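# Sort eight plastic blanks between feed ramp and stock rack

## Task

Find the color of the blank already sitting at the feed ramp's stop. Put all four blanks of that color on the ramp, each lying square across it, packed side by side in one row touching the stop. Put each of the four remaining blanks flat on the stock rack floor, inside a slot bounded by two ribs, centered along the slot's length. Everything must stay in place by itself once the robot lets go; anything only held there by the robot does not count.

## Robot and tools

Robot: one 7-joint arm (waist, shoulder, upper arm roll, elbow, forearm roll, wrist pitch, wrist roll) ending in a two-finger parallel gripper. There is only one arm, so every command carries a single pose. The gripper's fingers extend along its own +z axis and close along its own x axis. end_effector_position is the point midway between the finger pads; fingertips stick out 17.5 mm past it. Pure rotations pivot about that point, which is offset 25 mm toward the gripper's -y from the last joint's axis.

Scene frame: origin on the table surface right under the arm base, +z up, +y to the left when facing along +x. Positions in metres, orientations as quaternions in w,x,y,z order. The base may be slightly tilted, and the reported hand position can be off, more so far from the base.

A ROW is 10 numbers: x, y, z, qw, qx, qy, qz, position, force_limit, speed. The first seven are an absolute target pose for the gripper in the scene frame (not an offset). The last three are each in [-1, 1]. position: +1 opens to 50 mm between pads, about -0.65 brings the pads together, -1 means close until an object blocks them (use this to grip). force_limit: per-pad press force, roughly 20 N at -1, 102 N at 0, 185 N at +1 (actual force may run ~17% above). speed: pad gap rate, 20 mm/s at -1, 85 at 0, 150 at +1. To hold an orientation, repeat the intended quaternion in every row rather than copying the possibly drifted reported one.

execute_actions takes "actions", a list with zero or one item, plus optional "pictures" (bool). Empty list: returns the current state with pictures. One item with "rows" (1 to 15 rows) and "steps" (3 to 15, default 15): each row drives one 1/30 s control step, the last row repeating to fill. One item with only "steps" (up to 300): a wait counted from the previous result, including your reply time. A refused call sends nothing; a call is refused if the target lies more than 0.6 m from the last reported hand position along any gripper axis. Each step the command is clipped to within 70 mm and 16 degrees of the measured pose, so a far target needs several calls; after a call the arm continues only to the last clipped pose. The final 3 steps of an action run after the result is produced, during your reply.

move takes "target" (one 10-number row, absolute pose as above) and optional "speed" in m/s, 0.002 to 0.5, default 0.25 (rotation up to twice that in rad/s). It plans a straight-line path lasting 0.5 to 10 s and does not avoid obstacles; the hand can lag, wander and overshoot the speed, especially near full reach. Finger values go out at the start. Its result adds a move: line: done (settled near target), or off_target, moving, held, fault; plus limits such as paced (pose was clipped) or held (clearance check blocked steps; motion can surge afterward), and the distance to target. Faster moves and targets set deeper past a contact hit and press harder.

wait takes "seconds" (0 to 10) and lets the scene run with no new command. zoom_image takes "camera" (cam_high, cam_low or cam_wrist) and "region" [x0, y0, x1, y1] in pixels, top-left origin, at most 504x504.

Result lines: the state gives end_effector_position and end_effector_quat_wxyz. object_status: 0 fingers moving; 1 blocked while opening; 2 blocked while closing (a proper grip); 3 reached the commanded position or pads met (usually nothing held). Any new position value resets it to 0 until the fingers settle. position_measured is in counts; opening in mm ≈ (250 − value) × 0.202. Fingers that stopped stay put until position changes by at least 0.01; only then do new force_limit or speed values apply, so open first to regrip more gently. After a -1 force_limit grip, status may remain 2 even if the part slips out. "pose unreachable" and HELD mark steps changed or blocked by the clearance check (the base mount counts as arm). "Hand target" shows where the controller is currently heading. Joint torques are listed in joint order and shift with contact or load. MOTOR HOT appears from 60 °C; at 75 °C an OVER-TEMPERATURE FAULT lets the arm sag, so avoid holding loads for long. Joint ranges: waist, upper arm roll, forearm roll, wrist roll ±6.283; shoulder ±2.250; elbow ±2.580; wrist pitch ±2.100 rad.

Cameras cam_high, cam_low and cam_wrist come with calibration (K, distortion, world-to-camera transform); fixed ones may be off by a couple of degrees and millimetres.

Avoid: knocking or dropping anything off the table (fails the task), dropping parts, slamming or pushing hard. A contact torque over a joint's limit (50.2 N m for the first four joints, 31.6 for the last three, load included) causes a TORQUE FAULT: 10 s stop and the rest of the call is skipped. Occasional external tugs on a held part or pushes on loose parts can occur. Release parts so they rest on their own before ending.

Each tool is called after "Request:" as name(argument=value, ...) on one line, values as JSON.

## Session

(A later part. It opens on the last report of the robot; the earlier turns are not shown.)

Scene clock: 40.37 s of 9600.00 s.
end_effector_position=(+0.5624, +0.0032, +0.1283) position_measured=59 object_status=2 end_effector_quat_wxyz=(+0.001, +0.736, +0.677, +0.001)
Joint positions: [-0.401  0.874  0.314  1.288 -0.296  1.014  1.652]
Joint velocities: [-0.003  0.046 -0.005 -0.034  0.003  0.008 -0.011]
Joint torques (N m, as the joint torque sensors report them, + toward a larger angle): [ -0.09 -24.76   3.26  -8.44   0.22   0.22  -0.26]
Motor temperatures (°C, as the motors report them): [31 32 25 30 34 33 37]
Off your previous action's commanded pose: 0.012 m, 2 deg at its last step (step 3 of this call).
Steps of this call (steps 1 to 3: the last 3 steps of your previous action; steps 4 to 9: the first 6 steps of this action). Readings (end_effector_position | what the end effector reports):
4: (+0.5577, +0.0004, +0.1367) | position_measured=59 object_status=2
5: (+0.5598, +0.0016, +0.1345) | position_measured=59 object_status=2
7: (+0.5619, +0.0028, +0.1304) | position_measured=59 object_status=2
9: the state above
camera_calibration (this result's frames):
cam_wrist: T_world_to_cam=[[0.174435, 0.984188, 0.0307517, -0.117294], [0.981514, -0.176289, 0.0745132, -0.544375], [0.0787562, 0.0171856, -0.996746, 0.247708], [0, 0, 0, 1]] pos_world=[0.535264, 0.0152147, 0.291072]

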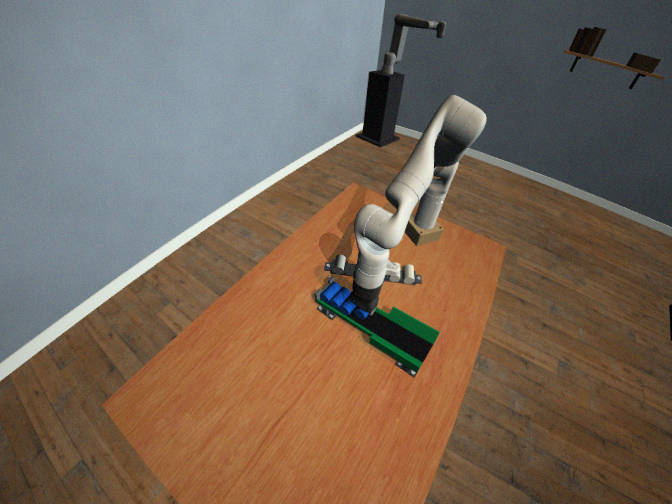

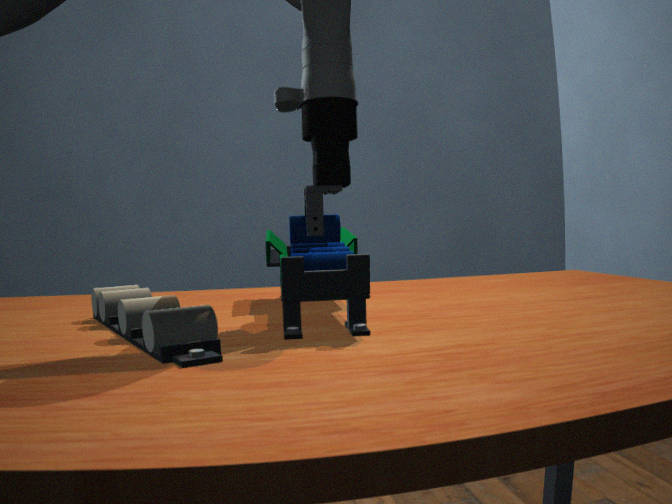

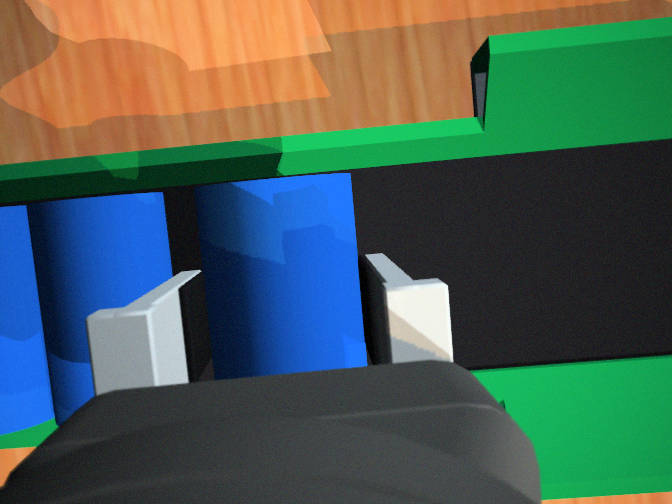

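Request:
execute_actions(actions=[{"rows":[[0.5622,0.0033,0.1258,0,0.7361,0.6769,0,-1,-0.4,-0.4],[0.5622,0.0033,0.1251,0,0.7361,0.6769,0,-1,-0.4,-0.4],[0.5622,0.0033,0.1238,0,0.7361,0.6769,0,-1,-0.4,-0.4],[0.5622,0.0033,0.1219,0,0.7361,0.6769,0,-1,-0.4,-0.4],[0.5622,0.0033,0.1195,0,0.7361,0.6769,0,-1,-0.4,-0.4],[0.5622,0.0033,0.1167,0,0.7361,0.6769,0,-1,-0.4,-0.4],[0.5622,0.0033,0.1137,0,0.7361,0.6769,0,-1,-0.4,-0.4],[0.5622,0.0033,0.1107,0,0.7361,0.6769,0,-1,-0.4,-0.4],[0.5622,0.0033,0.1078,0,0.7361,0.6769,0,-1,-0.4,-0.4],[0.5622,0.0033,0.1052,0,0.7361,0.6769,0,-1,-0.4,-0.4],[0.5622,0.0033,0.1030,0,0.7361,0.6769,0,-1,-0.4,-0.4],[0.5622,0.0033,0.1012,0,0.7361,0.6769,0,-1,-0.4,-0.4],[0.5622,0.0033,0.0998,0,0.7361,0.6769,0,-1,-0.4,-0.4],[0.5622,0.0033,0.0987,0,0.7361,0.6769,0,-1,-0.4,-0.4],[0.5622,0.0033,0.0979,0,0.7361,0.6769,0,-1,-0.4,-0.4]],"steps":15}])

Request:
execute_actions(actions=[{"rows":[[0.5622,0.0033,0.0974,0,0.7361,0.6769,0,-1,-0.4,-0.4],[0.5622,0.0033,0.0971,0,0.7361,0.6769,0,-1,-0.4,-0.4],[0.5622,0.0033,0.0970,0,0.7361,0.6769,0,-1,-0.4,-0.4]],"steps":9}])

Scene clock: 41.03 s of 9600.00 s.
end_effector_position=(+0.5621, +0.0033, +0.1057) position_measured=59 object_status=2 end_effector_quat_wxyz=(-0.000, +0.736, +0.677, -0.000)
Joint positions: [-0.398  0.907  0.306  1.301 -0.304  0.972  1.658]
Joint velocities: [ 0.01   0.099 -0.03   0.047 -0.027 -0.146  0.022]
Joint torques (N m, as the joint torque sensors report them, + toward a larger angle): [ -0.15 -24.48   3.35  -7.71  -0.06   0.22   0.05]
Motor temperatures (°C, as the motors report them): [31 33 25 30 34 33 37]
Off your previous action's commanded pose: 0.001 m, 0 deg at its last step (step 3 of this call).
Steps of this call (steps 1 to 3: the last 3 steps of your previous action; steps 4 to 8: nothing new was sent; steps 9 to 20: the first 12 steps of this action). Readings (end_effector_position | what the end effector reports):
9: (+0.5623, +0.0033, +0.1262) | position_measured=59 object_status=2
10: (+0.5623, +0.0033, +0.1259) | position_measured=59 object_status=2
12: (+0.5623, +0.0032, +0.1244) | position_measured=59 object_status=2
16: (+0.5622, +0.0032, +0.1164) | position_measured=59 object_status=2
20: the state above

Scene clock: 41.33 s of 9600.00 s.
end_effector_position=(+0.5624, +0.0033, +0.0977) position_measured=59 object_status=2 end_effector_quat_wxyz=(+0.000, +0.736, +0.677, +0.000)
Joint positions: [-0.397  0.918  0.302  1.306 -0.307  0.955  1.661]
Joint velocities: [ 0.001 -0.001 -0.     0.001  0.001 -0.002  0.001]
Joint torques (N m, as the joint torque sensors report them, + toward a larger angle): [ -0.23 -23.36   2.59  -7.58   0.15  -0.41  -0.02]
Motor temperatures (°C, as the motors report them): [31 33 25 30 34 33 37]
Off your previous action's commanded pose: 0.002 m, 0 deg at its last step (step 3 of this call).
Steps of this call (steps 1 to 3: the last 3 steps of your previous action; steps 4 to 9: the first 6 steps of this action). Readings (end_effector_position | what the end effector reports):
4: (+0.5622, +0.0034, +0.0990) | position_measured=59 object_status=2
5: (+0.5622, +0.0034, +0.0982) | position_measured=59 object_status=2
7: (+0.5623, +0.0034, +0.0977) | position_measured=59 object_status=2
9: the state above

Touching down. Open and rise.

Request:
execute_actions(actions=[{"rows":[[0.5622,0.0033,0.0974,0,0.7361,0.6769,0,1,-0.4,-0.75],[0.5622,0.0033,0.0974,0,0.7361,0.6769,0,1,-0.4,-0.75],[0.5622,0.0033,0.0974,0,0.7361,0.6769,0,1,-0.4,-0.75],[0.5622,0.0033,0.0974,0,0.7361,0.6769,0,1,-0.4,-0.75],[0.5622,0.0033,0.0974,0,0.7361,0.6769,0,1,-0.4,-0.75],[0.5622,0.0033,0.0974,0,0.7361,0.6769,0,1,-0.4,-0.75],[0.5622,0.0033,0.0976,0,0.7361,0.6769,0,1,-0.4,-0.75],[0.5622,0.0033,0.0980,0,0.7361,0.6769,0,1,-0.4,-0.75],[0.5622,0.0032,0.0987,0,0.7361,0.6769,0,1,-0.4,-0.75],[0.5622,0.0031,0.0996,0,0.7361,0.6769,0,1,-0.4,-0.75],[0.5622,0.0029,0.1006,0,0.7361,0.6769,0,1,-0.4,-0.75],[0.5621,0.0027,0.1017,0,0.7361,0.6769,0,1,-0.4,-0.75],[0.5621,0.0024,0.1028,0,0.7361,0.6769,0,1,-0.4,-0.75],[0.5621,0.0020,0.1040,0,0.7361,0.6769,0,1,-0.4,-0.75],[0.5620,0.0015,0.1052,0,0.7361,0.6769,0,1,-0.4,-0.75]],"steps":15}])

Request:
execute_actions(actions=[{"rows":[[0.5620,0.0010,0.1064,0,0.7361,0.6769,0,1,-0.4,-0.75],[0.5619,0.0004,0.1076,0,0.7361,0.6769,0,1,-0.4,-0.75],[0.5619,-0.0002,0.1088,0,0.7361,0.6769,0,1,-0.4,-0.75],[0.5618,-0.0008,0.1100,0,0.7361,0.6769,0,1,-0.4,-0.75],[0.5618,-0.0014,0.1112,0,0.7361,0.6769,0,1,-0.4,-0.75],[0.5617,-0.0020,0.1124,0,0.7361,0.6769,0,1,-0.4,-0.75],[0.5617,-0.0026,0.1137,0,0.7361,0.6769,0,1,-0.4,-0.75],[0.5617,-0.0031,0.1150,0,0.7361,0.6769,0,1,-0.4,-0.75],[0.5616,-0.0035,0.1165,0,0.7361,0.6769,0,1,-0.4,-0.75],[0.5616,-0.0038,0.1183,0,0.7361,0.6769,0,1,-0.4,-0.75],[0.5616,-0.0038,0.1205,0,0.7361,0.6769,0,1,-0.4,-0.75],[0.5616,-0.0038,0.1232,0,0.7361,0.6769,0,1,-0.4,-0.75],[0.5616,-0.0038,0.1264,0,0.7361,0.6769,0,1,-0.4,-0.75],[0.5616,-0.0040,0.1300,0,0.7361,0.6769,0,1,-0.4,-0.75],[0.5616,-0.0046,0.1340,0,0.7361,0.6769,0,1,-0.4,-0.75]],"steps":15}])

Request:
execute_actions(actions=[{"rows":[[0.5616,-0.0056,0.1383,0,0.7361,0.6769,0,1,-0.4,-0.75],[0.5616,-0.0070,0.1427,0,0.7361,0.6769,0,1,-0.4,-0.75],[0.5616,-0.0088,0.1471,0,0.7361,0.6769,0,1,-0.4,-0.75],[0.5616,-0.0108,0.1513,0,0.7361,0.6769,0,1,-0.4,-0.75],[0.5616,-0.0130,0.1552,0,0.7361,0.6769,0,1,-0.4,-0.75],[0.5616,-0.0150,0.1586,0,0.7361,0.6769,0,1,-0.4,-0.75],[0.5616,-0.0168,0.1614,0,0.7361,0.6769,0,1,-0.4,-0.75],[0.5616,-0.0183,0.1634,0,0.7361,0.6769,0,1,-0.4,-0.75],[0.5616,-0.0193,0.1645,0,0.7361,0.6769,0,1,-0.4,-0.75],[0.5616,-0.0199,0.165,0,0.7361,0.6769,0,1,-0.4,-0.75],[0.5616,-0.02,0.165,0,0.7361,0.6769,0,1,-0.4,-0.75]],"steps":15}], pictures=true)

Scene clock: 42.17 s of 9600.00 s.
end_effector_position=(+0.5622, +0.0030, +0.1000) position_measured=3 object_status=0 end_effector_quat_wxyz=(-0.000, +0.736, +0.677, +0.000)
Joint positions: [-0.397  0.915  0.303  1.305 -0.306  0.96   1.66 ]
Joint velocities: [ 0.003 -0.042  0.01  -0.012  0.011  0.051 -0.   ]
Joint torques (N m, as the joint torque sensors report them, + toward a larger angle): [ -0.49 -23.86   2.73  -8.31   0.21  -0.27  -0.06]
Motor temperatures (°C, as the motors report them): [31 33 25 30 34 33 37]
Off your previous action's commanded pose: 0.001 m, 0 deg at its last step (step 3 of this call).
Steps of this call (steps 1 to 3: the last 3 steps of your previous action; steps 4 to 13: nothing new was sent; steps 14 to 25: the first 12 steps of this action). Readings (end_effector_position | what the end effector reports):
14: (+0.5624, +0.0033, +0.0977) | position_measured=55 object_status=0
15: (+0.5624, +0.0033, +0.0977) | position_measured=49 object_status=0
17: (+0.5623, +0.0033, +0.0976) | position_measured=37 object_status=0
21: (+0.5622, +0.0033, +0.0976) | position_measured=13 object_status=0
25: the state above

Scene clock: 42.67 s of 9600.00 s.
end_effector_position=(+0.5615, -0.0036, +0.1187) position_measured=3 object_status=3 end_effector_quat_wxyz=(+0.000, +0.736, +0.677, -0.000)
Joint positions: [-0.389  0.887  0.31   1.295 -0.298  0.997  1.666]
Joint velocities: [-0.003 -0.085  0.022 -0.043  0.022  0.126 -0.011]
Joint torques (N m, as the joint torque sensors report them, + toward a larger angle): [ -0.53 -24.69   2.27  -7.93   0.37   0.17  -0.08]
Motor temperatures (°C, as the motors report them): [31 33 25 30 34 33 37]
Off your previous action's commanded pose: 0.002 m, 0 deg at its last step (step 3 of this call).
Steps of this call (steps 1 to 3: the last 3 steps of your previous action; steps 4 to 15: the first 12 steps of this action). Readings (end_effector_position | what the end effector reports):
4: (+0.5620, +0.0019, +0.1042) | position_measured=3 object_status=0
5: (+0.5620, +0.0014, +0.1054) | position_measured=3 object_status=3
7: (+0.5619, +0.0003, +0.1077) | position_measured=3 object_status=3
11: (+0.5617, -0.0021, +0.1126) | position_measured=3 object_status=3
15: the state above

Scene clock: 43.17 s of 9600.00 s.
end_effector_position=(+0.5615, -0.0198, +0.1643) position_measured=3 object_status=3 end_effector_quat_wxyz=(+0.000, +0.736, +0.677, -0.000)
Joint positions: [-0.366  0.83   0.326  1.25  -0.28   1.097  1.678]
Joint velocities: [ 0.016 -0.014  0.006 -0.017  0.004  0.034  0.016]
Joint torques (N m, as the joint torque sensors report them, + toward a larger angle): [ -1.44 -22.83   1.88  -8.57   0.08  -0.17   0.14]
Motor temperatures (°C, as the motors report them): [31 33 25 30 34 33 37]
Off your previous action's commanded pose: 0.007 m, 0 deg at its last step (step 3 of this call).
Steps of this call (steps 1 to 3: the last 3 steps of your previous action; steps 4 to 15: the first 12 steps of this action). Readings (end_effector_position | what the end effector reports):
4: (+0.5615, -0.0040, +0.1300) | position_measured=3 object_status=3
5: (+0.5615, -0.0046, +0.1337) | position_measured=3 object_status=3
7: (+0.5615, -0.0070, +0.1418) | position_measured=3 object_status=3
11: (+0.5615, -0.0150, +0.1575) | position_measured=3 object_status=3
15: the state above
camera_calibration (this result's frames):
cam_wrist: T_world_to_cam=[[0.174398, 0.984268, 0.0283141, -0.0951771], [0.981771, -0.176019, 0.0717206, -0.549945], [0.0755761, 0.01529, -0.997023, 0.285883], [0, 0, 0, 1]] pos_world=[0.534913, -0.00749202, 0.327169]

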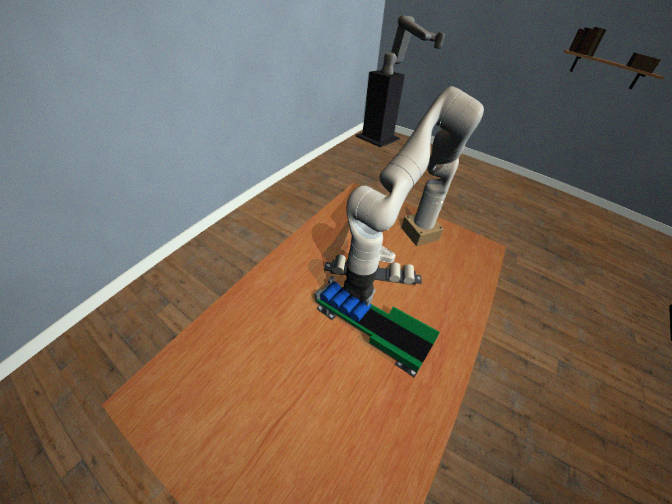

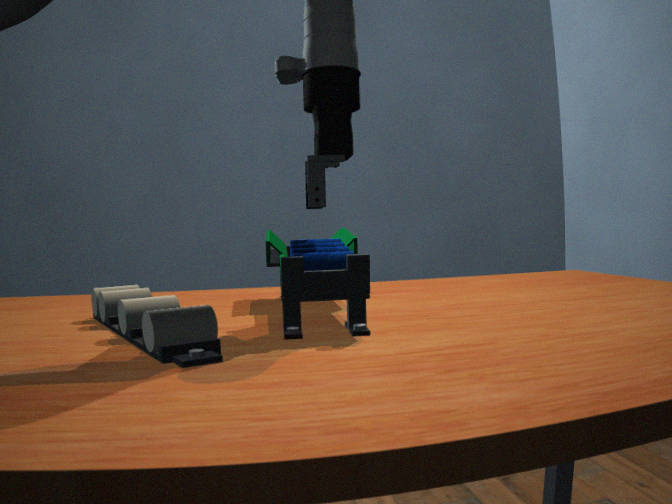

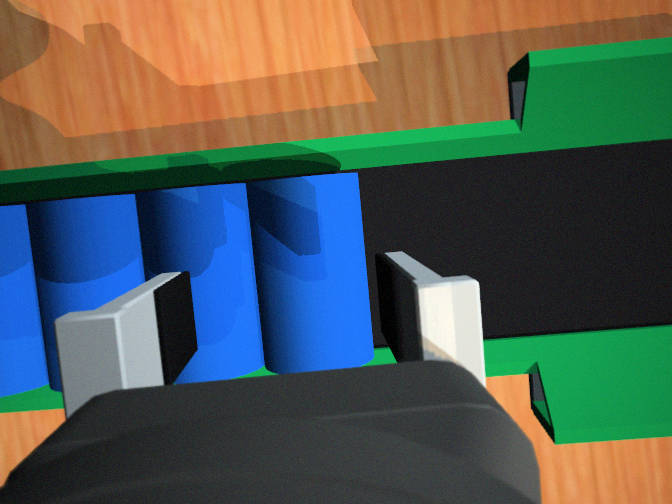

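Request:
zoom_image(camera="cam_low", region=[70, 220, 390, 380])

Request:
zoom_image(camera="cam_high", region=[300, 240, 450, 340])

Region (70, 220, 390, 380) of cam_low's 672x504 image, scaled by 1.575, with more detail than that image has.

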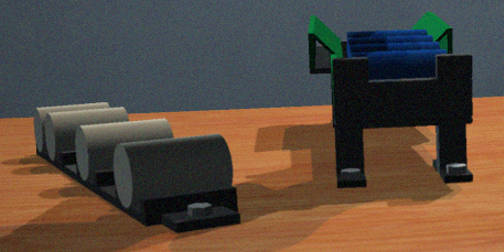

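Region (300, 240, 450, 340) of cam_high's 672x504 image, scaled by 3.360, with more detail than that image has.

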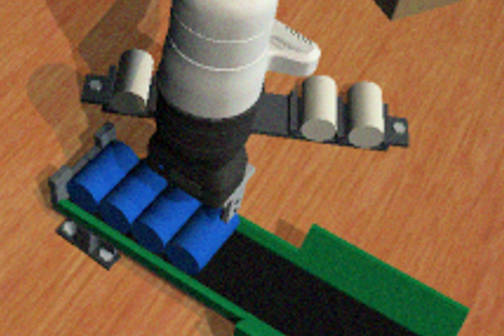

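Request:
finished_scene(scene=2)

The scene is finished: the task was done.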